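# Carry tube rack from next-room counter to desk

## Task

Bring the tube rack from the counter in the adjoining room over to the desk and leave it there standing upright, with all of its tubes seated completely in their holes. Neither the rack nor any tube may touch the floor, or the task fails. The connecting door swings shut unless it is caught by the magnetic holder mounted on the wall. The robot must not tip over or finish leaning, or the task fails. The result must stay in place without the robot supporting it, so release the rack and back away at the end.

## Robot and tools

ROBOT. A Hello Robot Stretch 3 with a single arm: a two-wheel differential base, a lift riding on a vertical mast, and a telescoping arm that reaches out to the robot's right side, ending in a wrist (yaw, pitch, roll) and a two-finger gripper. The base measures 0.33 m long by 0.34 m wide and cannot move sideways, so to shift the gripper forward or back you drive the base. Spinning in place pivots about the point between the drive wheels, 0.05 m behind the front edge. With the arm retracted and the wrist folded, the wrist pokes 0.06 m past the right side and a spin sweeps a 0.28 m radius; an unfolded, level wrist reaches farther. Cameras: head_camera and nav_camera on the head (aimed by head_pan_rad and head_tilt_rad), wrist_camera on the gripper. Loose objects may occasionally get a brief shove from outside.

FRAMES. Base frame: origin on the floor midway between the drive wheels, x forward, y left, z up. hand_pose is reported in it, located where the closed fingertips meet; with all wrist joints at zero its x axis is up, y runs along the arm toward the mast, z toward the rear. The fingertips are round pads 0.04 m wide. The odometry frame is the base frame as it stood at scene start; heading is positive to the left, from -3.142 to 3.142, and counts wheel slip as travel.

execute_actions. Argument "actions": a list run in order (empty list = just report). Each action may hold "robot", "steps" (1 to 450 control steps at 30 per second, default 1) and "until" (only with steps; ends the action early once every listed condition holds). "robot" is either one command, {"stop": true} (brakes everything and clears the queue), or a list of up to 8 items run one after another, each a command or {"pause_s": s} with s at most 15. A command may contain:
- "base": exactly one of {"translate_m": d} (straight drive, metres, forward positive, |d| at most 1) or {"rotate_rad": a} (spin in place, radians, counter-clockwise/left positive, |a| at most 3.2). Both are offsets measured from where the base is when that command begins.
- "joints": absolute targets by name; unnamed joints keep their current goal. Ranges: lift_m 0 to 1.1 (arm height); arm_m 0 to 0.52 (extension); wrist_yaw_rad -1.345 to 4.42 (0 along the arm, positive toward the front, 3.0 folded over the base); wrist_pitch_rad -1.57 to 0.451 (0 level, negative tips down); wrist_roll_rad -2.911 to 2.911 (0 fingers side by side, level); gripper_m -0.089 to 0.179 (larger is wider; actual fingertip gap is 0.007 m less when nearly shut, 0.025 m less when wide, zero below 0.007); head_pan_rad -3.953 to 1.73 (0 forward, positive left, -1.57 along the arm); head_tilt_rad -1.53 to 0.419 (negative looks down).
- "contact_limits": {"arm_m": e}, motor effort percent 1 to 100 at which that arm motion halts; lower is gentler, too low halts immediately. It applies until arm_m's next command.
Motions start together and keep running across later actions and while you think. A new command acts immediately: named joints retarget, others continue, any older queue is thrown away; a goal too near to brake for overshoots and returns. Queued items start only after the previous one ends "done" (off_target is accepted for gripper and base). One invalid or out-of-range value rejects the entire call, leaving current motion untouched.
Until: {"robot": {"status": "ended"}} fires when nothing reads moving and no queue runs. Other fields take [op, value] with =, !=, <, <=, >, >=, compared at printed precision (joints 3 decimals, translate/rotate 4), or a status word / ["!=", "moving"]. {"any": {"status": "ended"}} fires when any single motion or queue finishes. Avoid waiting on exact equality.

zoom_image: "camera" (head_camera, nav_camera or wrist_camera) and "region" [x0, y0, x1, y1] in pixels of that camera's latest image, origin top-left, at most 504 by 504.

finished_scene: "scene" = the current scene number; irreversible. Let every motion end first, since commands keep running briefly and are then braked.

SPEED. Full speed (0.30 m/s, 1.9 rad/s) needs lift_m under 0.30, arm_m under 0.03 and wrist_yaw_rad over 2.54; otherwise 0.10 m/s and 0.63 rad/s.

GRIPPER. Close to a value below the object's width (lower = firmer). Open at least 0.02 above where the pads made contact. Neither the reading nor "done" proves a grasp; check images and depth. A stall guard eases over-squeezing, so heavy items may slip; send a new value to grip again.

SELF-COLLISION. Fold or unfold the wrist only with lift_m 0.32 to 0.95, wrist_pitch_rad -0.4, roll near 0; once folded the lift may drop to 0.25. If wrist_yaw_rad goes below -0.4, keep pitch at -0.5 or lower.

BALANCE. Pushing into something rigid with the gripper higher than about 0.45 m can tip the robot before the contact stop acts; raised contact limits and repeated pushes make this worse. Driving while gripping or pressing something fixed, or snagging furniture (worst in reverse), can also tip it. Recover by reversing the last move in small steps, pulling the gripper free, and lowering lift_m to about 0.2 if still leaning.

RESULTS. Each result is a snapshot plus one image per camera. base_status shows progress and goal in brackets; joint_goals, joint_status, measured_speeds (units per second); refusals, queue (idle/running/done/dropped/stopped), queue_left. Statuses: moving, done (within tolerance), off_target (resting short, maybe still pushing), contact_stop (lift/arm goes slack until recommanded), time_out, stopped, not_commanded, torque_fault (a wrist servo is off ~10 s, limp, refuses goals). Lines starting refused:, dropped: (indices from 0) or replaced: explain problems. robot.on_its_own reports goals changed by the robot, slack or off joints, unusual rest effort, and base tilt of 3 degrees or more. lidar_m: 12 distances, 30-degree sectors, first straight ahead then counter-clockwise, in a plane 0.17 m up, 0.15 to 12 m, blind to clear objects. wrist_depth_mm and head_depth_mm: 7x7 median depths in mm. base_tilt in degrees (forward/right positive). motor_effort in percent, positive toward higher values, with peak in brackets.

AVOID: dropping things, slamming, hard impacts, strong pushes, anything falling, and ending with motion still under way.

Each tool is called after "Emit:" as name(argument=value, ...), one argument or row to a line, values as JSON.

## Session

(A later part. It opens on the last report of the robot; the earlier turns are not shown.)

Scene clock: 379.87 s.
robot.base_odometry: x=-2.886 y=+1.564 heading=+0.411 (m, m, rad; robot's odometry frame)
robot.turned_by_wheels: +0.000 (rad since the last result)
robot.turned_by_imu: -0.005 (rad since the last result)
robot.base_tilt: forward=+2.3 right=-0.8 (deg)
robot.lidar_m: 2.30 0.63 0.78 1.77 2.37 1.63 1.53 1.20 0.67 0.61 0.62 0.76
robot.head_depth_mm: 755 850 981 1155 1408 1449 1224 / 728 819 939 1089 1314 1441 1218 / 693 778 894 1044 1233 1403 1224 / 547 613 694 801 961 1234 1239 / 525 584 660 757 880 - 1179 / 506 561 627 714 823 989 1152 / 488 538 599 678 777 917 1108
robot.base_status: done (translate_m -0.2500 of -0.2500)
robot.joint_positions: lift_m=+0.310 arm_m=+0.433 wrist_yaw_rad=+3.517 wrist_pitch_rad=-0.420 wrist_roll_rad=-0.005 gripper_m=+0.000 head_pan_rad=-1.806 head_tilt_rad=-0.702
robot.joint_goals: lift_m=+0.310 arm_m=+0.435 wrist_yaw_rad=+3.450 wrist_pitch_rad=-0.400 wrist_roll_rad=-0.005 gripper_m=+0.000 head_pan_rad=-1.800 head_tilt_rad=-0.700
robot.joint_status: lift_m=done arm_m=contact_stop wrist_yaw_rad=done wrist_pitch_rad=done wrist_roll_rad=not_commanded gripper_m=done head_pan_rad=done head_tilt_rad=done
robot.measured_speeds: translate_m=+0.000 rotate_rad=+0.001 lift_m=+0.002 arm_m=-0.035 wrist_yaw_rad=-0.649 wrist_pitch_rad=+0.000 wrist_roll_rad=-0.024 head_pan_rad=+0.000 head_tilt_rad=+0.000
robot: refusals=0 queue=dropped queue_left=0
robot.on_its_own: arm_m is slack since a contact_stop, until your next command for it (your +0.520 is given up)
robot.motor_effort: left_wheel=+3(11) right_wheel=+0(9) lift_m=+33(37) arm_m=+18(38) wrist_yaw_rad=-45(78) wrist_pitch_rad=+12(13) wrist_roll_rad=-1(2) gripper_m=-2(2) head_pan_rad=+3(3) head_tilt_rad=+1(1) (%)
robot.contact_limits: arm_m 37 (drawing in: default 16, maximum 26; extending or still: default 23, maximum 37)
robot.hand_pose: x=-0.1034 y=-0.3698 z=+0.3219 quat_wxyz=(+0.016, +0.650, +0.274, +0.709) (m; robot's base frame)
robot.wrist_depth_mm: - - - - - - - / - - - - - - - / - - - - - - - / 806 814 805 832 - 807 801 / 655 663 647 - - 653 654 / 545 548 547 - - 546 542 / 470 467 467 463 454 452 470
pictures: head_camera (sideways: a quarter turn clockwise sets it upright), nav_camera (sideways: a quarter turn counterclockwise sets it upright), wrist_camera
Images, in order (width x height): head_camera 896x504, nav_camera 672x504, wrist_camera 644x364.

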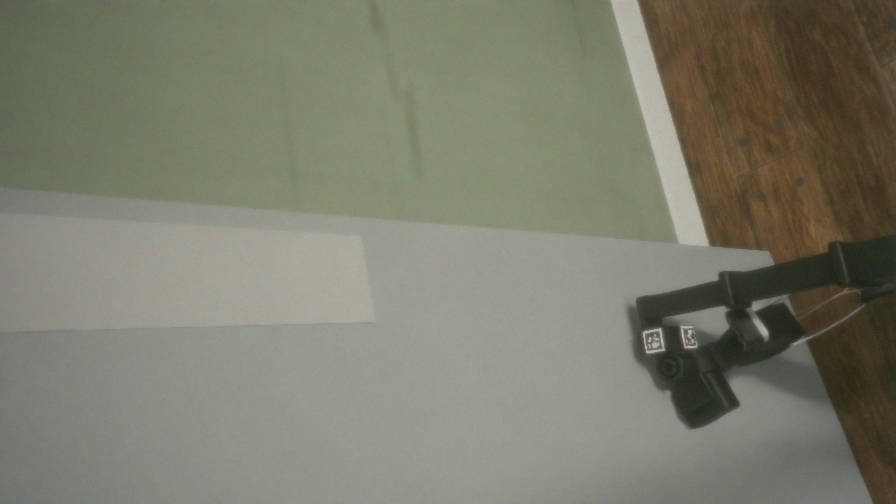

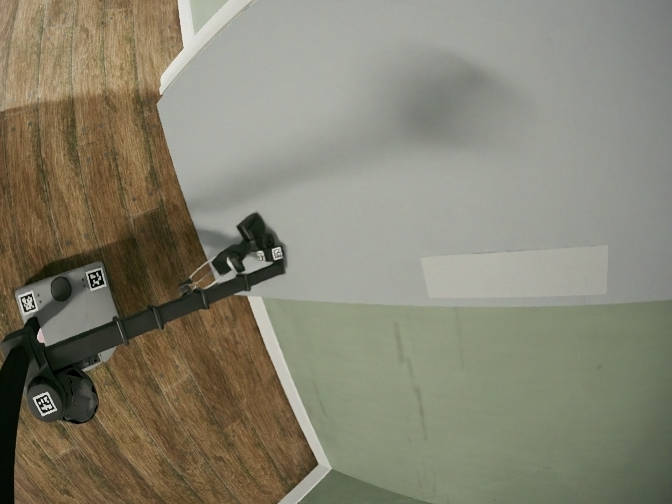

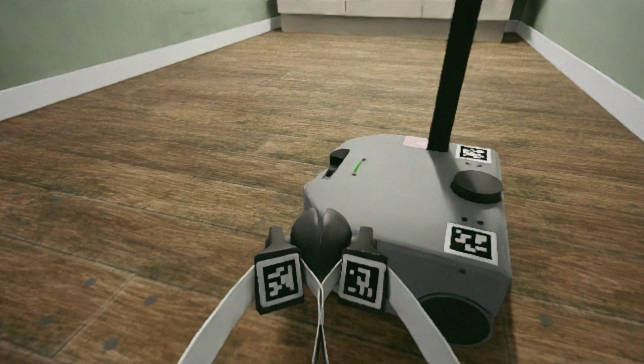

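Emit:
execute_actions(
  actions=[
    {"robot":{"joints":{"arm_m":0.3,"wrist_yaw_rad":3.1}},"steps":100,"until":{"robot":{"status":"ended"}}},
    {"steps":30},
  ],
)

Scene clock: 385.00 s.
robot.base_odometry: x=-2.886 y=+1.564 heading=+0.411 (m, m, rad; robot's odometry frame)
robot.turned_by_wheels: +0.000 (rad since the last result)
robot.turned_by_imu: -0.006 (rad since the last result)
robot.base_tilt: forward=+2.4 right=-0.6 (deg)
robot.lidar_m: 2.28 0.64 0.78 1.75 2.38 1.63 1.53 1.20 0.67 0.61 0.62 0.76
robot.head_depth_mm: 750 846 973 1149 1406 1436 1227 / 720 816 933 1089 1312 1436 1216 / 672 772 884 1034 1229 1395 1212 / 536 601 682 790 949 1225 1212 / 516 577 648 747 873 1022 1208 / 498 552 619 705 815 964 1154 / 479 529 591 667 769 903 1098
robot.base_status: done (translate_m -0.2500 of -0.2500)
robot.joint_positions: lift_m=+0.310 arm_m=+0.300 wrist_yaw_rad=+3.102 wrist_pitch_rad=-0.419 wrist_roll_rad=-0.005 gripper_m=+0.000 head_pan_rad=-1.806 head_tilt_rad=-0.701
robot.joint_goals: lift_m=+0.310 arm_m=+0.300 wrist_yaw_rad=+3.100 wrist_pitch_rad=-0.400 wrist_roll_rad=-0.005 gripper_m=+0.000 head_pan_rad=-1.800 head_tilt_rad=-0.700
robot.joint_status: lift_m=done arm_m=done wrist_yaw_rad=done wrist_pitch_rad=done wrist_roll_rad=not_commanded gripper_m=done head_pan_rad=done head_tilt_rad=done
robot.measured_speeds: translate_m=+0.000 rotate_rad=+0.000 lift_m=+0.000 arm_m=+0.000 wrist_yaw_rad=+0.000 wrist_pitch_rad=+0.000 wrist_roll_rad=+0.000 head_pan_rad=+0.000 head_tilt_rad=+0.000
robot: refusals=0 queue=done queue_left=0
robot.motor_effort: left_wheel=+2(16) right_wheel=-1(11) lift_m=+25(29) arm_m=-2(15) wrist_yaw_rad=-2(29) wrist_pitch_rad=+12(12) wrist_roll_rad=-1(1) gripper_m=-1(2) head_pan_rad=+3(2) head_tilt_rad=+0(1) (%)
robot.hand_pose: x=-0.0124 y=-0.2212 z=+0.3224 quat_wxyz=(+0.161, +0.692, +0.134, +0.690) (m; robot's base frame)
robot.wrist_depth_mm: - - - - - 928 642 / - - - - - 905 667 / - - - - - 905 722 / 809 805 909 904 797 806 754 / 655 647 - - 642 652 655 / 540 - - - 548 538 538 / 467 454 - - 464 463 468
pictures: head_camera (sideways: a quarter turn clockwise sets it upright), nav_camera (sideways: a quarter turn counterclockwise sets it upright), wrist_camera
Images, in order (width x height): head_camera 896x504, nav_camera 672x504, wrist_camera 644x364.

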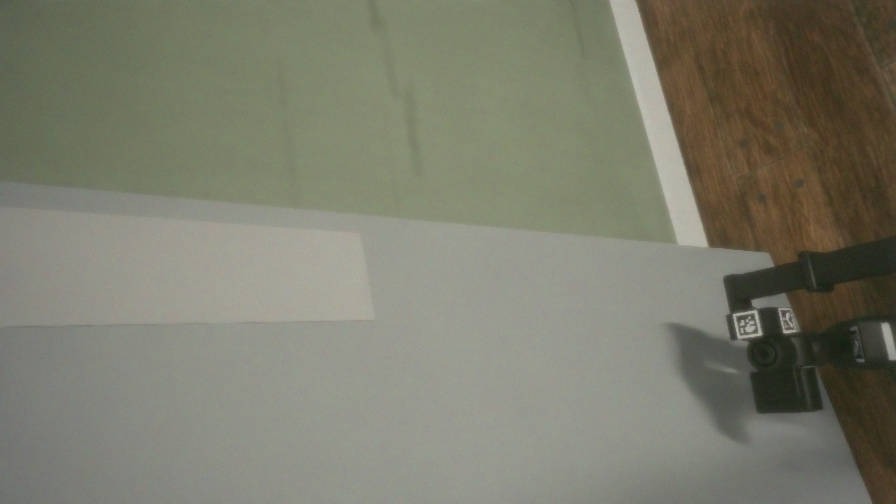

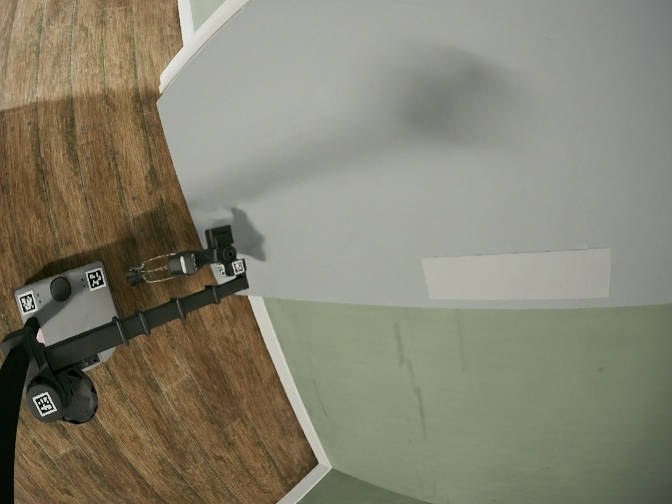

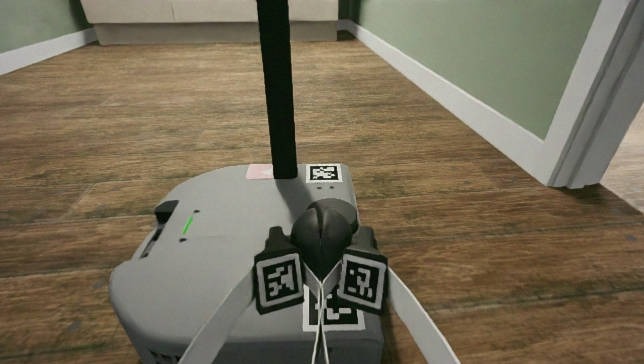

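Door is held. Stow and look at the counter.

Emit:
execute_actions(
  actions=[
    {"robot":{"joints":{"arm_m":0.0,"wrist_yaw_rad":3.0,"head_pan_rad":1.57,"head_tilt_rad":-0.25}},"steps":300,"until":{"robot":{"status":"ended"}}},
  ],
)

Scene clock: 389.63 s.
robot.base_odometry: x=-2.886 y=+1.564 heading=+0.411 (m, m, rad; robot's odometry frame)
robot.turned_by_wheels: +0.000 (rad since the last result)
robot.turned_by_imu: -0.001 (rad since the last result)
robot.base_tilt: forward=+2.5 right=-0.5 (deg)
robot.lidar_m: 2.29 0.64 0.77 1.75 2.38 1.64 1.53 1.20 0.67 0.61 0.62 0.76
robot.head_depth_mm: 1281 1271 1261 1251 1246 1245 1228 / 1675 1662 1655 1644 1629 1622 1569 / 2505 2458 2447 2403 2354 2177 1710 / 2738 2831 2956 2788 2548 2237 1697 / 2702 2810 2905 2412 2477 2247 1677 / 2659 2780 2852 2391 2466 2208 1669 / 2616 2748 2852 2358 2420 2208 1674
robot.base_status: done (translate_m -0.2500 of -0.2500)
robot.joint_positions: lift_m=+0.310 arm_m=+0.000 wrist_yaw_rad=+3.002 wrist_pitch_rad=-0.419 wrist_roll_rad=-0.005 gripper_m=+0.000 head_pan_rad=+1.563 head_tilt_rad=-0.261
robot.joint_goals: lift_m=+0.310 arm_m=+0.000 wrist_yaw_rad=+3.000 wrist_pitch_rad=-0.400 wrist_roll_rad=-0.005 gripper_m=+0.000 head_pan_rad=+1.570 head_tilt_rad=-0.250
robot.joint_status: lift_m=done arm_m=done wrist_yaw_rad=done wrist_pitch_rad=done wrist_roll_rad=not_commanded gripper_m=done head_pan_rad=done head_tilt_rad=done
robot.measured_speeds: translate_m=+0.000 rotate_rad=+0.000 lift_m=+0.000 arm_m=+0.000 wrist_yaw_rad=+0.000 wrist_pitch_rad=+0.000 wrist_roll_rad=+0.000 head_pan_rad=+0.000 head_tilt_rad=+0.000
robot: refusals=0 queue=done queue_left=0
robot.motor_effort: left_wheel=+2(2) right_wheel=-1(1) lift_m=+25(25) arm_m=-2(5) wrist_yaw_rad=-1(2) wrist_pitch_rad=+12(12) wrist_roll_rad=-2(1) gripper_m=-2(2) head_pan_rad=+3(33) head_tilt_rad=+5(22) (%)
robot.hand_pose: x=+0.0100 y=+0.0768 z=+0.3224 quat_wxyz=(+0.195, +0.698, +0.099, +0.681) (m; robot's base frame)
robot.wrist_depth_mm: - - - - - 765 560 / - - - - - 765 562 / - - - - - 780 580 / 818 803 802 782 793 760 586 / 652 642 658 - 641 645 595 / 542 546 - - 547 535 542 / 465 488 - - 467 464 466
pictures: head_camera (sideways: a quarter turn clockwise sets it upright), nav_camera (sideways: a quarter turn counterclockwise sets it upright), wrist_camera
Images, in order (width x height): head_camera 896x504, nav_camera 672x504, wrist_camera 644x364.

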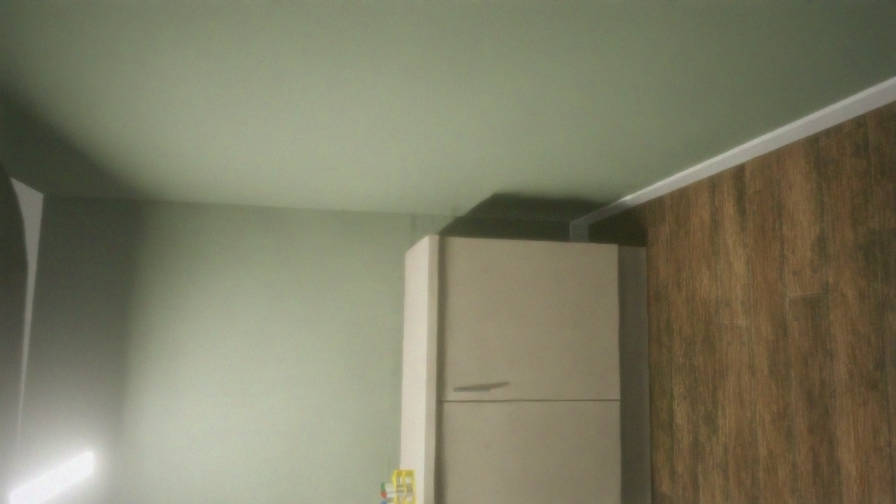

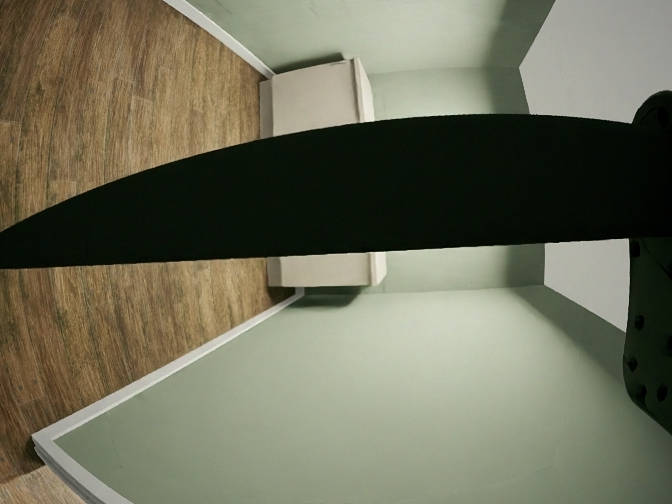

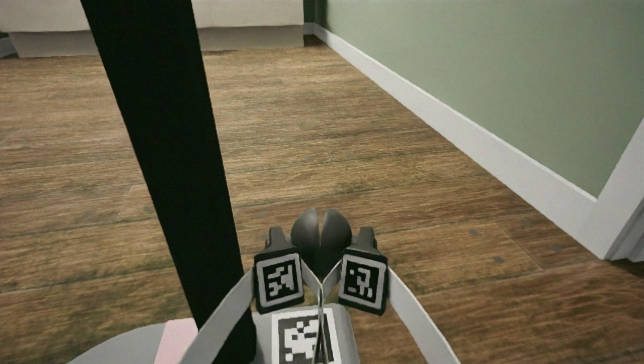

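Emit:
execute_actions(
  actions=[
    {"robot":[{"joints":{"lift_m":0.25,"head_pan_rad":0,"head_tilt_rad":-0.4}},{"base":{"rotate_rad":2.0}},{"base":{"translate_m":1.0}},{"base":{"translate_m":0.6}}],"steps":450,"until":{"robot":{"status":"ended"}}},
  ],
)

Scene clock: 407.77 s.
robot.base_odometry: x=-4.077 y=+2.632 heading=+2.411 (m, m, rad; robot's odometry frame)
robot.turned_by_wheels: +2.000 (rad since the last result)
robot.turned_by_imu: +2.004 (rad since the last result)
robot.base_tilt: forward=+2.3 right=-0.6 (deg)
robot.lidar_m: 0.88 1.08 1.01 1.02 1.23 2.27 2.15 1.24 1.11 1.11 0.97 0.88
robot.head_depth_mm: 1219 1283 1361 1071 880 937 1000 / 1250 1327 1401 1029 916 975 1048 / 1296 1373 1457 1212 947 1021 1106 / 1344 1423 1496 1195 992 1065 1151 / 1385 1478 1559 1182 1033 1123 1215 / 1431 1510 1619 1160 1086 1188 1346 / 1444 1518 1597 1147 1143 1238 1371
robot.base_status: done (translate_m +0.6000 of +0.6000)
robot.joint_positions: lift_m=+0.250 arm_m=+0.000 wrist_yaw_rad=+3.001 wrist_pitch_rad=-0.419 wrist_roll_rad=-0.005 gripper_m=+0.000 head_pan_rad=+0.007 head_tilt_rad=-0.396
robot.joint_goals: lift_m=+0.250 arm_m=+0.000 wrist_yaw_rad=+3.000 wrist_pitch_rad=-0.400 wrist_roll_rad=-0.005 gripper_m=+0.000 head_pan_rad=+0.000 head_tilt_rad=-0.400
robot.joint_status: lift_m=done arm_m=done wrist_yaw_rad=done wrist_pitch_rad=done wrist_roll_rad=not_commanded gripper_m=done head_pan_rad=done head_tilt_rad=done
robot.measured_speeds: translate_m=+0.000 rotate_rad=+0.000 lift_m=+0.000 arm_m=+0.000 wrist_yaw_rad=+0.000 wrist_pitch_rad=+0.000 wrist_roll_rad=+0.000 head_pan_rad=+0.000 head_tilt_rad=+0.000
robot: refusals=0 queue=done queue_left=0
robot.motor_effort: left_wheel=-4(12) right_wheel=+2(8) lift_m=+22(24) arm_m=-1(2) wrist_yaw_rad=-2(2) wrist_pitch_rad=+12(12) wrist_roll_rad=-1(1) gripper_m=-2(3) head_pan_rad=-3(37) head_tilt_rad=-1(13) (%)
robot.hand_pose: x=+0.0102 y=+0.0768 z=+0.2626 quat_wxyz=(+0.195, +0.698, +0.099, +0.681) (m; robot's base frame)
robot.wrist_depth_mm: - - - 948 921 872 839 / - - - - - 935 902 / 923 919 938 934 933 916 897 / 710 704 701 702 712 701 695 / 566 567 573 - 559 556 552 / 472 486 - - 469 462 468 / - - - - 398 400 406
pictures: head_camera (sideways: a quarter turn clockwise sets it upright), nav_camera (sideways: a quarter turn counterclockwise sets it upright), wrist_camera
Images, in order (width x height): head_camera 896x504, nav_camera 672x504, wrist_camera 644x364.

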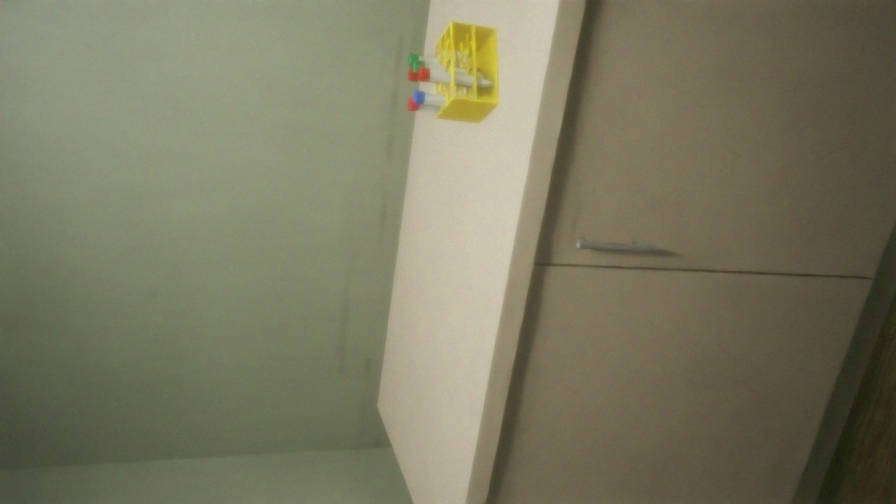

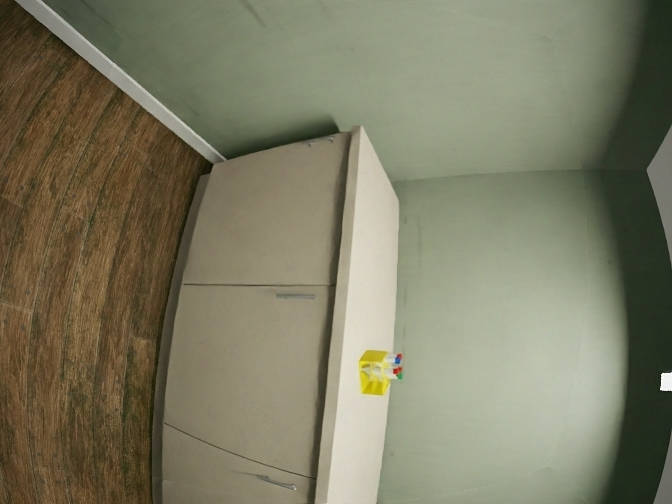

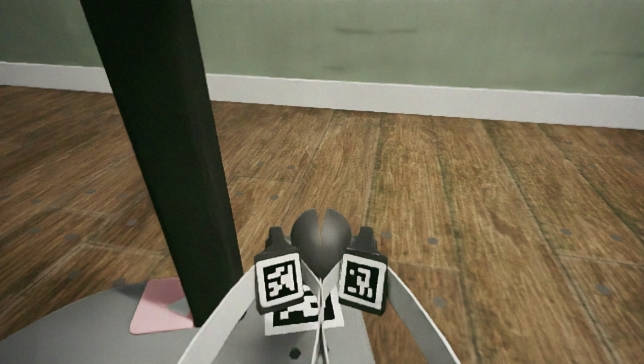

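Emit:
execute_actions(
  actions=[
    {"robot":[{"base":{"translate_m":0.3}},{"base":{"rotate_rad":1.14}},{"joints":{"lift_m":0.9,"head_pan_rad":-1.4,"head_tilt_rad":-0.6}}],"steps":450,"until":{"robot":{"status":"ended"}}},
  ],
)

Scene clock: 422.43 s.
robot.base_odometry: x=-4.301 y=+2.832 heading=-2.733 (m, m, rad; robot's odometry frame)
robot.turned_by_wheels: +1.140 (rad since the last result)
robot.turned_by_imu: +1.138 (rad since the last result)
robot.base_tilt: forward=+2.4 right=-0.5 (deg)
robot.lidar_m: 0.91 0.93 1.19 2.45 1.90 1.30 1.21 0.93 0.64 0.60 0.61 0.79
robot.head_depth_mm: 991 1081 1151 782 703 807 - / 993 1085 1147 777 712 815 901 / 1004 1093 1154 765 719 826 - / 1009 1101 1142 758 725 835 - / 1012 1107 1127 750 738 851 980 / 1017 1115 1109 741 731 860 1018 / 1020 1118 1092 734 754 870 1033
robot.base_status: done (rotate_rad +1.1398 of +1.1400)
robot.joint_positions: lift_m=+0.900 arm_m=+0.000 wrist_yaw_rad=+3.001 wrist_pitch_rad=-0.419 wrist_roll_rad=-0.005 gripper_m=+0.000 head_pan_rad=-1.393 head_tilt_rad=-0.593
robot.joint_goals: lift_m=+0.900 arm_m=+0.000 wrist_yaw_rad=+3.000 wrist_pitch_rad=-0.400 wrist_roll_rad=-0.005 gripper_m=+0.000 head_pan_rad=-1.400 head_tilt_rad=-0.600
robot.joint_status: lift_m=done arm_m=done wrist_yaw_rad=done wrist_pitch_rad=done wrist_roll_rad=not_commanded gripper_m=done head_pan_rad=done head_tilt_rad=done
robot.measured_speeds: translate_m=+0.000 rotate_rad=+0.000 lift_m=+0.000 arm_m=+0.000 wrist_yaw_rad=+0.000 wrist_pitch_rad=+0.000 wrist_roll_rad=+0.000 head_pan_rad=+0.000 head_tilt_rad=+0.000
robot: refusals=0 queue=done queue_left=0
robot.motor_effort: left_wheel=-4(13) right_wheel=+2(8) lift_m=+30(31) arm_m=-2(2) wrist_yaw_rad=+0(1) wrist_pitch_rad=+12(12) wrist_roll_rad=-1(2) gripper_m=-1(2) head_pan_rad=-3(36) head_tilt_rad=-3(15) (%)
robot.hand_pose: x=+0.0102 y=+0.0768 z=+0.9122 quat_wxyz=(+0.195, +0.698, +0.099, +0.681) (m; robot's base frame)
robot.wrist_depth_mm: - - - - - - 852 / - - - - - - 857 / - - - - - - 875 / - - - - - - 902 / - - - - - - 880 / - - - - - - 934 / - - - - - - 917
pictures: head_camera (sideways: a quarter turn clockwise sets it upright), nav_camera (sideways: a quarter turn counterclockwise sets it upright), wrist_camera
Images, in order (width x height): head_camera 896x504, nav_camera 672x504, wrist_camera 644x364.

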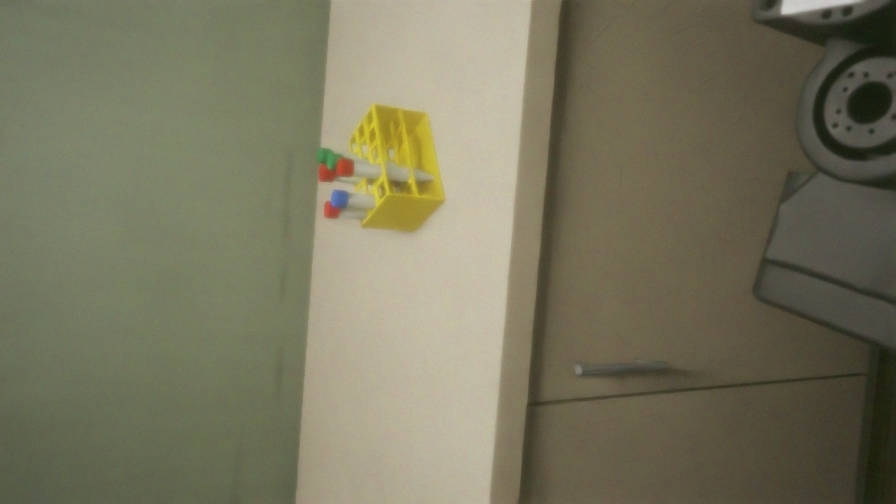

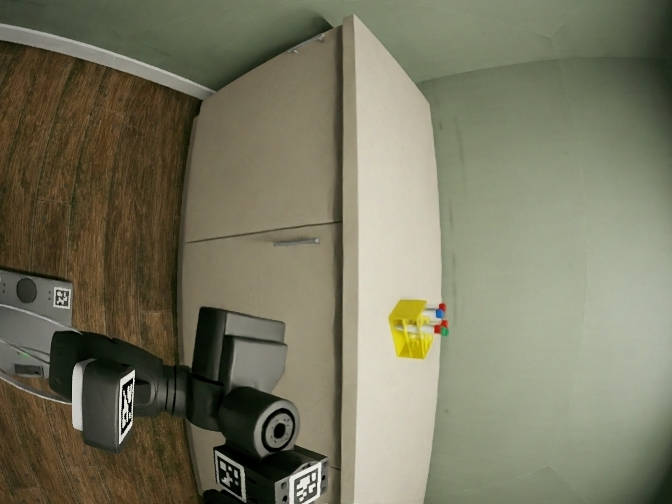

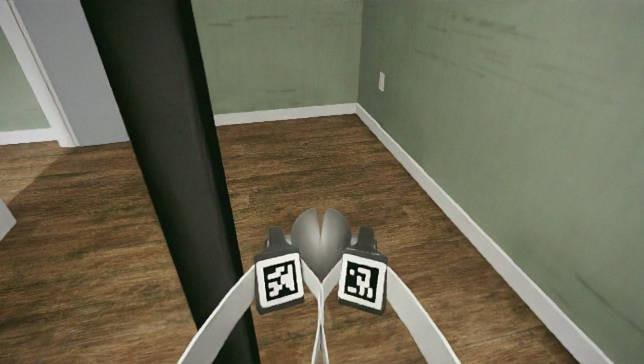

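Emit:
zoom_image(
  camera="head_camera",
  region=[290, 80, 470, 250],
)

Region (290, 80, 470, 250) of head_camera's 896x504 image, scaled by 2.800, with more detail than that image has.

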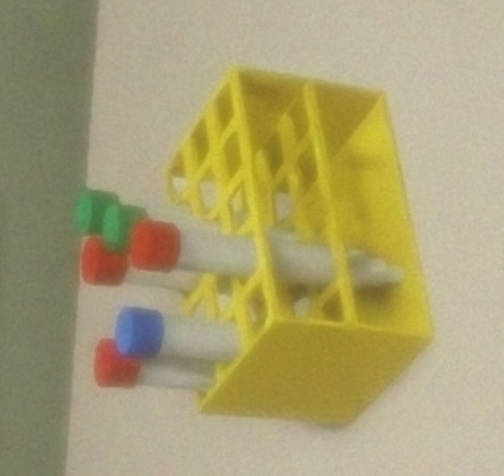

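Emit:
execute_actions(
  actions=[
    {"robot":[{"joints":{"lift_m":0.95}},{"joints":{"wrist_yaw_rad":0,"gripper_m":0.17,"head_pan_rad":-1.57,"head_tilt_rad":-0.7}},{"joints":{"lift_m":1.05,"arm_m":0.15,"wrist_pitch_rad":-0.6}}],"steps":450,"until":{"robot":{"status":"ended"}}},
  ],
)

Scene clock: 439.10 s.
robot.base_odometry: x=-4.301 y=+2.832 heading=-2.733 (m, m, rad; robot's odometry frame)
robot.turned_by_wheels: +0.000 (rad since the last result)
robot.turned_by_imu: -0.002 (rad since the last result)
robot.base_tilt: forward=+2.5 right=-0.4 (deg)
robot.lidar_m: 0.91 0.92 1.18 2.44 1.90 1.30 1.21 0.93 0.64 0.60 0.61 0.79
robot.head_depth_mm: - 1188 - 734 847 1033 1226 / - - - 714 834 1017 1232 / 1015 - - 729 827 997 1194 / 1006 1099 - 719 812 983 1185 / 1003 1105 788 691 799 966 1176 / 997 1091 867 682 786 945 1182 / 987 1077 851 678 776 933 1148
robot.base_status: done (rotate_rad +1.1398 of +1.1400)
robot.joint_positions: lift_m=+1.050 arm_m=+0.150 wrist_yaw_rad=+0.001 wrist_pitch_rad=-0.613 wrist_roll_rad=-0.005 gripper_m=+0.170 head_pan_rad=-1.563 head_tilt_rad=-0.692
robot.joint_goals: lift_m=+1.050 arm_m=+0.150 wrist_yaw_rad=+0.000 wrist_pitch_rad=-0.600 wrist_roll_rad=-0.005 gripper_m=+0.170 head_pan_rad=-1.570 head_tilt_rad=-0.700
robot.joint_status: lift_m=done arm_m=done wrist_yaw_rad=done wrist_pitch_rad=done wrist_roll_rad=not_commanded gripper_m=done head_pan_rad=done head_tilt_rad=done
robot.measured_speeds: translate_m=+0.000 rotate_rad=+0.000 lift_m=+0.000 arm_m=+0.000 wrist_yaw_rad=+0.000 wrist_pitch_rad=+0.000 wrist_roll_rad=+0.000 head_pan_rad=+0.000 head_tilt_rad=+0.000
robot: refusals=0 queue=done queue_left=0
robot.motor_effort: left_wheel=-4(4) right_wheel=+2(2) lift_m=+31(31) arm_m=+3(3) wrist_yaw_rad=-1(3) wrist_pitch_rad=+9(13) wrist_roll_rad=-1(1) gripper_m=+1(83) head_pan_rad=-3(15) head_tilt_rad=-3(13) (%)
robot.hand_pose: x=-0.0214 y=-0.4904 z=+1.0213 quat_wxyz=(+0.676, +0.214, -0.672, -0.213) (m; robot's base frame)
robot.wrist_depth_mm: 678 707 712 724 719 718 721 / 538 539 507 414 542 544 536 / 431 436 417 416 436 437 442 / 360 363 363 365 366 362 363 / 312 322 310 318 321 326 332 / 333 381 393 404 424 436 445 / 482 460 497 522 553 598 631
pictures: head_camera (sideways: a quarter turn clockwise sets it upright), nav_camera (sideways: a quarter turn counterclockwise sets it upright), wrist_camera
Images, in order (width x height): head_camera 896x504, nav_camera 672x504, wrist_camera 644x364.

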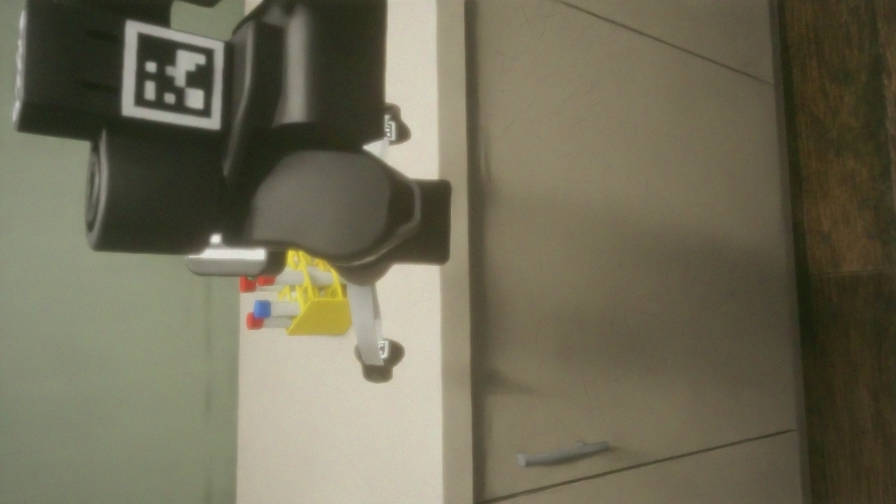

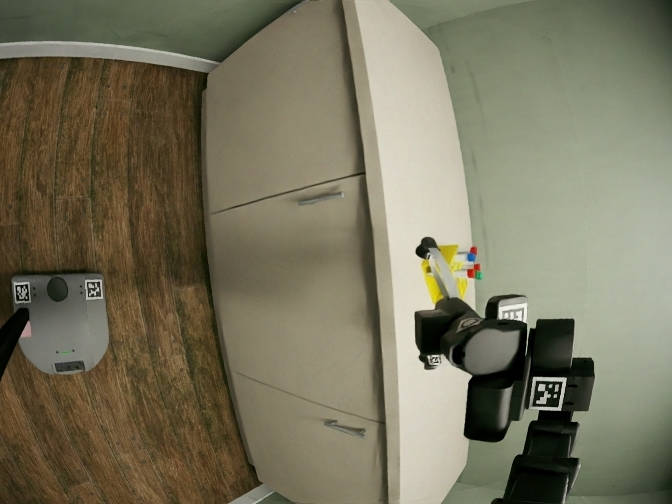

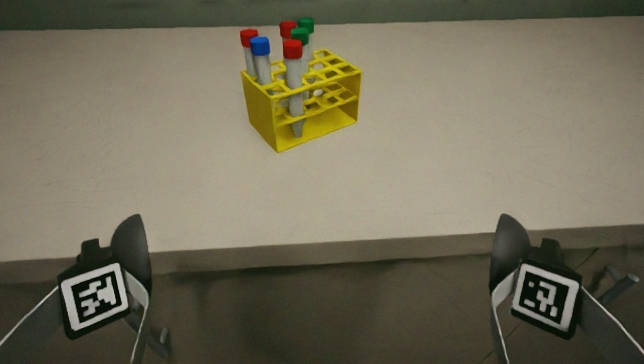

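Emit:
execute_actions(
  actions=[
    {"robot":{"base":{"translate_m":-0.12},"joints":{"wrist_yaw_rad":0.6,"wrist_pitch_rad":-0.45,"arm_m":0.25,"lift_m":1.03,"gripper_m":0.179}},"steps":450,"until":{"robot":{"status":"ended"}}},
  ],
)

Scene clock: 449.13 s.
robot.base_odometry: x=-4.190 y=+2.880 heading=-2.733 (m, m, rad; robot's odometry frame)
robot.turned_by_wheels: +0.000 (rad since the last result)
robot.turned_by_imu: -0.002 (rad since the last result)
robot.base_tilt: forward=+2.5 right=-0.5 (deg)
robot.lidar_m: 1.03 1.05 1.34 2.42 1.73 1.17 1.09 0.94 0.65 0.61 0.62 0.80
robot.head_depth_mm: 1041 - 911 747 863 1057 1229 / 1014 - 859 735 849 1032 1227 / 1021 - 809 728 835 1017 1221 / 1021 - - 718 825 997 1185 / 1019 1094 793 710 813 982 1183 / 1007 1096 755 700 805 962 1175 / 988 1090 898 675 790 946 1174
robot.base_status: done (translate_m -0.1200 of -0.1200)
robot.joint_positions: lift_m=+1.030 arm_m=+0.250 wrist_yaw_rad=+0.598 wrist_pitch_rad=-0.470 wrist_roll_rad=-0.005 gripper_m=+0.179 head_pan_rad=-1.563 head_tilt_rad=-0.692
robot.joint_goals: lift_m=+1.030 arm_m=+0.250 wrist_yaw_rad=+0.600 wrist_pitch_rad=-0.450 wrist_roll_rad=-0.005 gripper_m=+0.179 head_pan_rad=-1.570 head_tilt_rad=-0.700
robot.joint_status: lift_m=done arm_m=done wrist_yaw_rad=done wrist_pitch_rad=done wrist_roll_rad=not_commanded gripper_m=done head_pan_rad=done head_tilt_rad=done
robot.measured_speeds: translate_m=+0.000 rotate_rad=+0.000 lift_m=+0.000 arm_m=+0.000 wrist_yaw_rad=+0.000 wrist_pitch_rad=+0.000 wrist_roll_rad=+0.000 head_pan_rad=+0.000 head_tilt_rad=+0.000
robot: refusals=0 queue=done queue_left=0
robot.motor_effort: left_wheel=-4(10) right_wheel=+2(4) lift_m=+22(30) arm_m=+3(5) wrist_yaw_rad=+1(5) wrist_pitch_rad=+13(16) wrist_roll_rad=-1(1) gripper_m=+0(51) head_pan_rad=-3(2) head_tilt_rad=-3(3) (%)
robot.hand_pose: x=+0.1010 y=-0.5745 z=+1.0313 quat_wxyz=(+0.707, +0.360, -0.606, +0.046) (m; robot's base frame)
robot.wrist_depth_mm: 802 966 891 764 671 600 534 / 773 751 754 766 695 636 559 / 534 538 537 542 338 539 539 / 443 423 427 419 329 404 420 / 658 360 343 345 347 350 343 / 890 425 303 292 290 290 296 / - 698 395 255 253 253 248
pictures: head_camera (sideways: a quarter turn clockwise sets it upright), nav_camera (sideways: a quarter turn counterclockwise sets it upright), wrist_camera
Images, in order (width x height): head_camera 896x504, nav_camera 672x504, wrist_camera 644x364.

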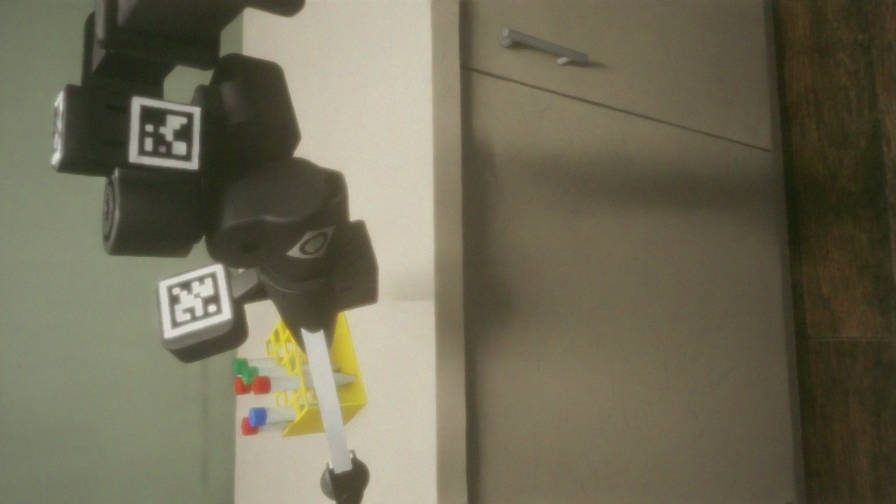

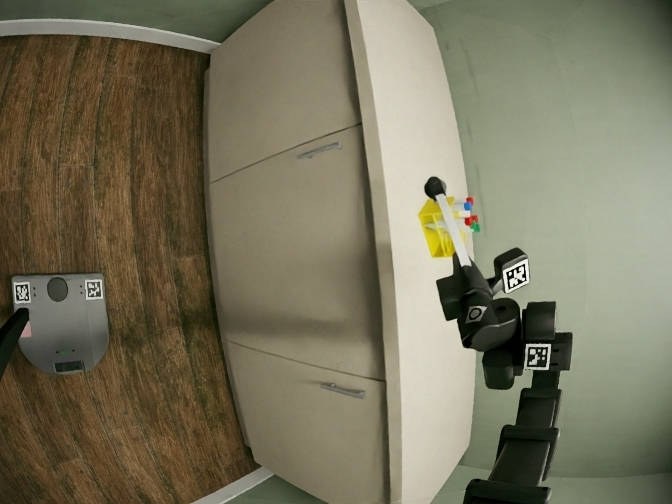

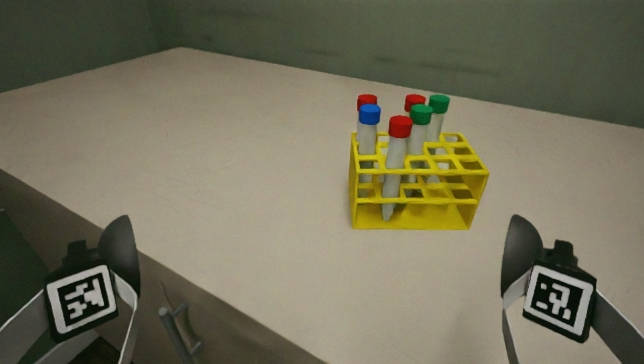

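Emit:
zoom_image(
  camera="wrist_camera",
  region=[330, 80, 510, 240],
)

Region (330, 80, 510, 240) of wrist_camera's 644x364 image, scaled by 2.800.

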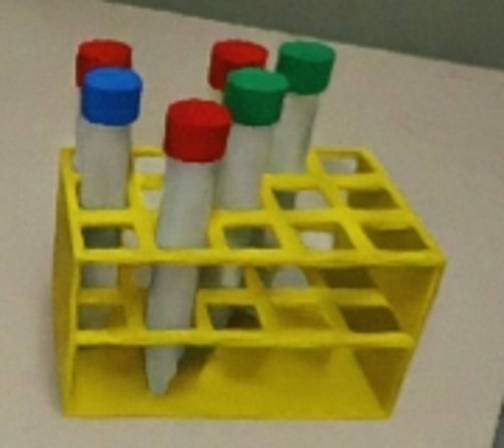

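Emit:
execute_actions(
  actions=[
    {"robot":{"base":{"translate_m":0.04},"joints":{"arm_m":0.49,"lift_m":1.05,"head_tilt_rad":-0.5,"head_pan_rad":-1.4}},"steps":450,"until":{"robot":{"status":"ended"}}},
  ],
)

Scene clock: 460.50 s.
robot.base_odometry: x=-4.227 y=+2.864 heading=-2.733 (m, m, rad; robot's odometry frame)
robot.turned_by_wheels: +0.000 (rad since the last result)
robot.turned_by_imu: -0.002 (rad since the last result)
robot.base_tilt: forward=+2.5 right=-0.5 (deg)
robot.lidar_m: 0.99 1.01 1.28 2.43 1.79 1.22 1.13 0.94 0.64 0.61 0.62 0.80
robot.head_depth_mm: 999 1058 1190 931 685 743 843 / 1005 1066 1212 920 696 751 850 / 1008 1093 1207 858 699 757 860 / 1018 1102 1171 774 694 767 864 / 1020 1098 1180 842 703 773 874 / 1026 1102 1188 880 707 780 888 / 1026 1113 1189 866 706 785 896
robot.base_status: done (translate_m +0.0400 of +0.0400)
robot.joint_positions: lift_m=+1.050 arm_m=+0.490 wrist_yaw_rad=+0.599 wrist_pitch_rad=-0.469 wrist_roll_rad=-0.005 gripper_m=+0.179 head_pan_rad=-1.407 head_tilt_rad=-0.507
robot.joint_goals: lift_m=+1.050 arm_m=+0.490 wrist_yaw_rad=+0.600 wrist_pitch_rad=-0.450 wrist_roll_rad=-0.005 gripper_m=+0.179 head_pan_rad=-1.400 head_tilt_rad=-0.500
robot.joint_status: lift_m=done arm_m=done wrist_yaw_rad=done wrist_pitch_rad=done wrist_roll_rad=not_commanded gripper_m=done head_pan_rad=done head_tilt_rad=done
robot.measured_speeds: translate_m=+0.000 rotate_rad=+0.000 lift_m=+0.000 arm_m=+0.000 wrist_yaw_rad=+0.000 wrist_pitch_rad=+0.000 wrist_roll_rad=+0.000 head_pan_rad=+0.000 head_tilt_rad=+0.000
robot: refusals=0 queue=done queue_left=0
robot.motor_effort: left_wheel=-4(5) right_wheel=+2(5) lift_m=+30(32) arm_m=+3(3) wrist_yaw_rad=+0(1) wrist_pitch_rad=+12(13) wrist_roll_rad=-1(1) gripper_m=-1(0) head_pan_rad=+4(15) head_tilt_rad=+3(17) (%)
robot.hand_pose: x=+0.1012 y=-0.8145 z=+1.0511 quat_wxyz=(+0.707, +0.360, -0.606, +0.046) (m; robot's base frame)
robot.wrist_depth_mm: 779 718 601 515 451 399 359 / 799 763 665 567 490 424 382 / 582 578 589 576 526 459 410 / 453 455 456 452 453 453 433 / 373 369 371 371 371 382 370 / 328 314 306 295 313 313 319 / 264 273 185 174 273 272 267
pictures: head_camera (sideways: a quarter turn clockwise sets it upright), nav_camera (sideways: a quarter turn counterclockwise sets it upright), wrist_camera
Images, in order (width x height): head_camera 896x504, nav_camera 672x504, wrist_camera 644x364.

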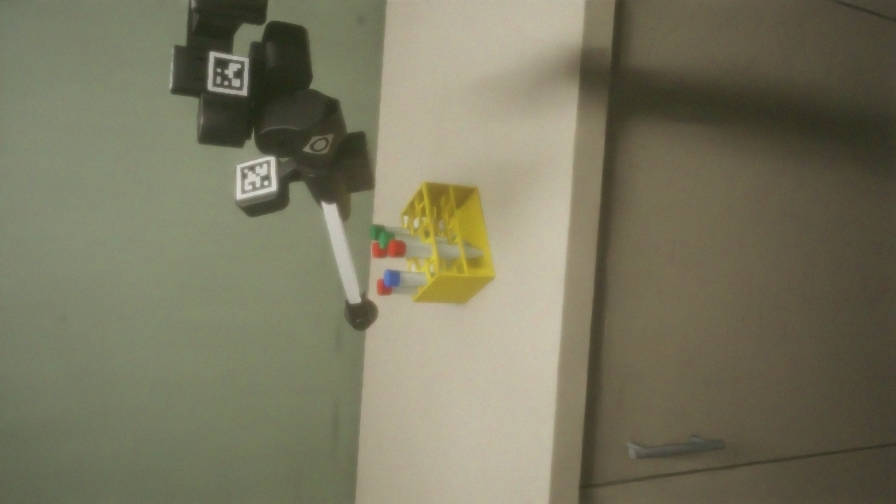

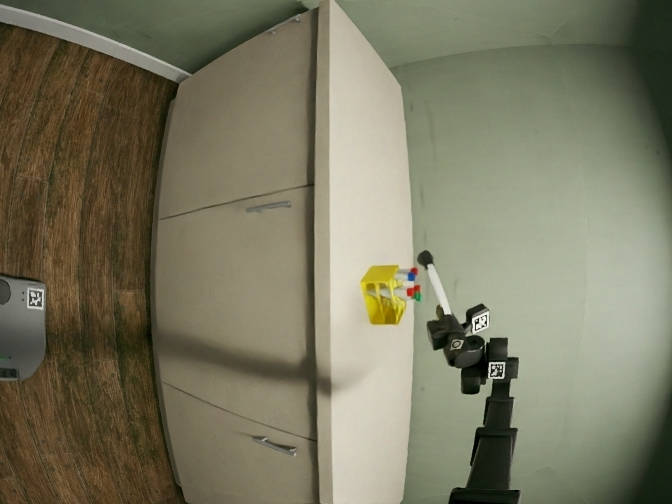

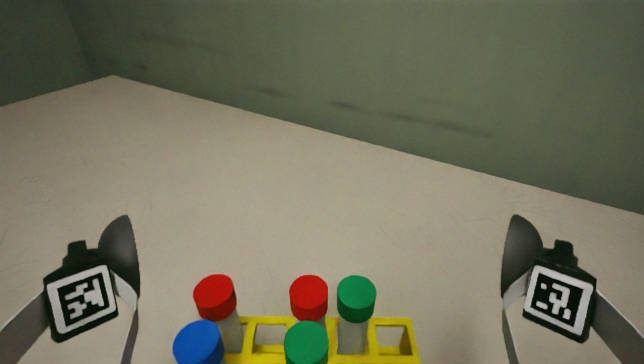

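Emit:
execute_actions(
  actions=[
    {"robot":{"base":{"translate_m":-0.012},"joints":{"arm_m":0.46,"lift_m":0.99}},"steps":450,"until":{"robot":{"status":"ended"}}},
  ],
)

Scene clock: 465.07 s.
robot.base_odometry: x=-4.216 y=+2.869 heading=-2.733 (m, m, rad; robot's odometry frame)
robot.turned_by_wheels: +0.000 (rad since the last result)
robot.turned_by_imu: -0.001 (rad since the last result)
robot.base_tilt: forward=+2.5 right=-0.6 (deg)
robot.lidar_m: 1.00 1.02 1.30 2.42 1.77 1.20 1.12 0.94 0.65 0.61 0.62 0.80
robot.head_depth_mm: 1003 1091 - 934 690 747 843 / 1004 1089 - 875 696 752 854 / 1012 1091 1152 818 698 762 859 / 1019 1095 1179 795 695 766 866 / 1024 1104 1179 830 701 775 875 / 1026 1103 1191 885 708 779 883 / 1025 1110 1187 867 707 785 896
robot.base_status: done (translate_m -0.0120 of -0.0120)
robot.joint_positions: lift_m=+0.990 arm_m=+0.460 wrist_yaw_rad=+0.599 wrist_pitch_rad=-0.469 wrist_roll_rad=-0.005 gripper_m=+0.179 head_pan_rad=-1.407 head_tilt_rad=-0.507
robot.joint_goals: lift_m=+0.990 arm_m=+0.460 wrist_yaw_rad=+0.600 wrist_pitch_rad=-0.450 wrist_roll_rad=-0.005 gripper_m=+0.179 head_pan_rad=-1.400 head_tilt_rad=-0.500
robot.joint_status: lift_m=done arm_m=done wrist_yaw_rad=done wrist_pitch_rad=done wrist_roll_rad=not_commanded gripper_m=done head_pan_rad=done head_tilt_rad=done
robot.measured_speeds: translate_m=+0.000 rotate_rad=+0.000 lift_m=+0.000 arm_m=+0.000 wrist_yaw_rad=+0.000 wrist_pitch_rad=+0.000 wrist_roll_rad=+0.000 head_pan_rad=+0.000 head_tilt_rad=+0.000
robot: refusals=0 queue=done queue_left=0
robot.motor_effort: left_wheel=-4(9) right_wheel=+2(5) lift_m=+22(30) arm_m=-2(0) wrist_yaw_rad=+1(0) wrist_pitch_rad=+12(12) wrist_roll_rad=-1(1) gripper_m=+0(0) head_pan_rad=+3(3) head_tilt_rad=+2(3) (%)
robot.hand_pose: x=+0.1012 y=-0.7850 z=+0.9915 quat_wxyz=(+0.707, +0.360, -0.606, +0.046) (m; robot's base frame)
robot.wrist_depth_mm: 799 750 636 545 475 423 383 / 629 644 631 580 513 456 402 / 453 448 455 457 453 454 424 / 355 356 162 159 338 354 353 / 288 291 135 171 191 299 291 / - 244 147 155 164 245 250 / 208 214 138 163 165 207 208
pictures: head_camera (sideways: a quarter turn clockwise sets it upright), nav_camera (sideways: a quarter turn counterclockwise sets it upright), wrist_camera
Images, in order (width x height): head_camera 896x504, nav_camera 672x504, wrist_camera 644x364.

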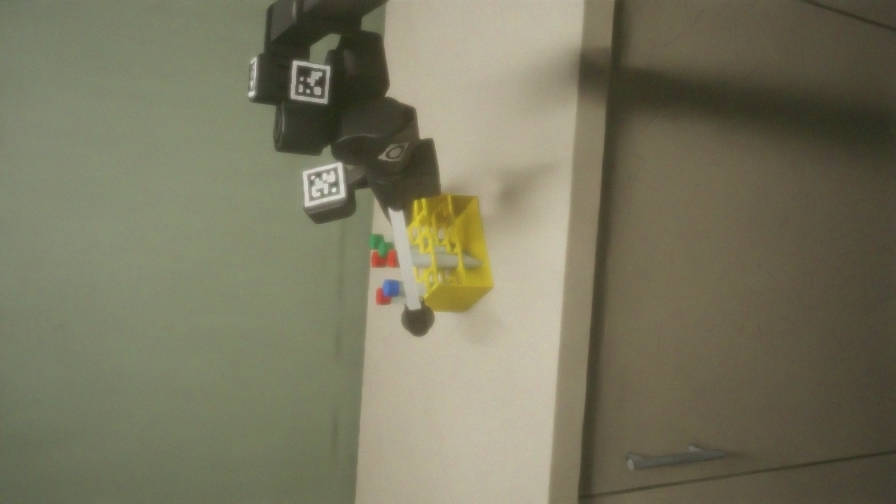

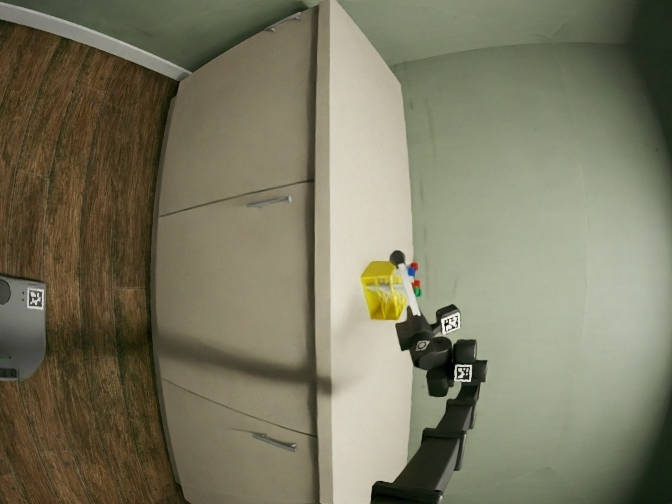

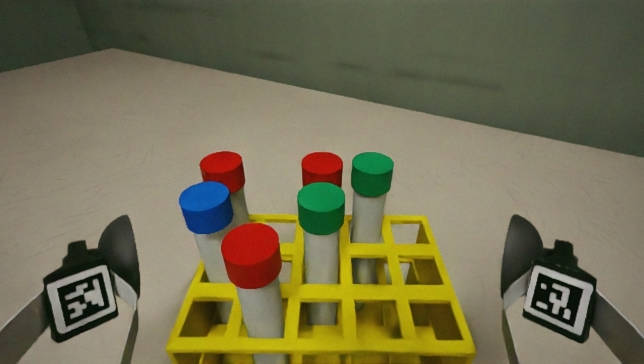

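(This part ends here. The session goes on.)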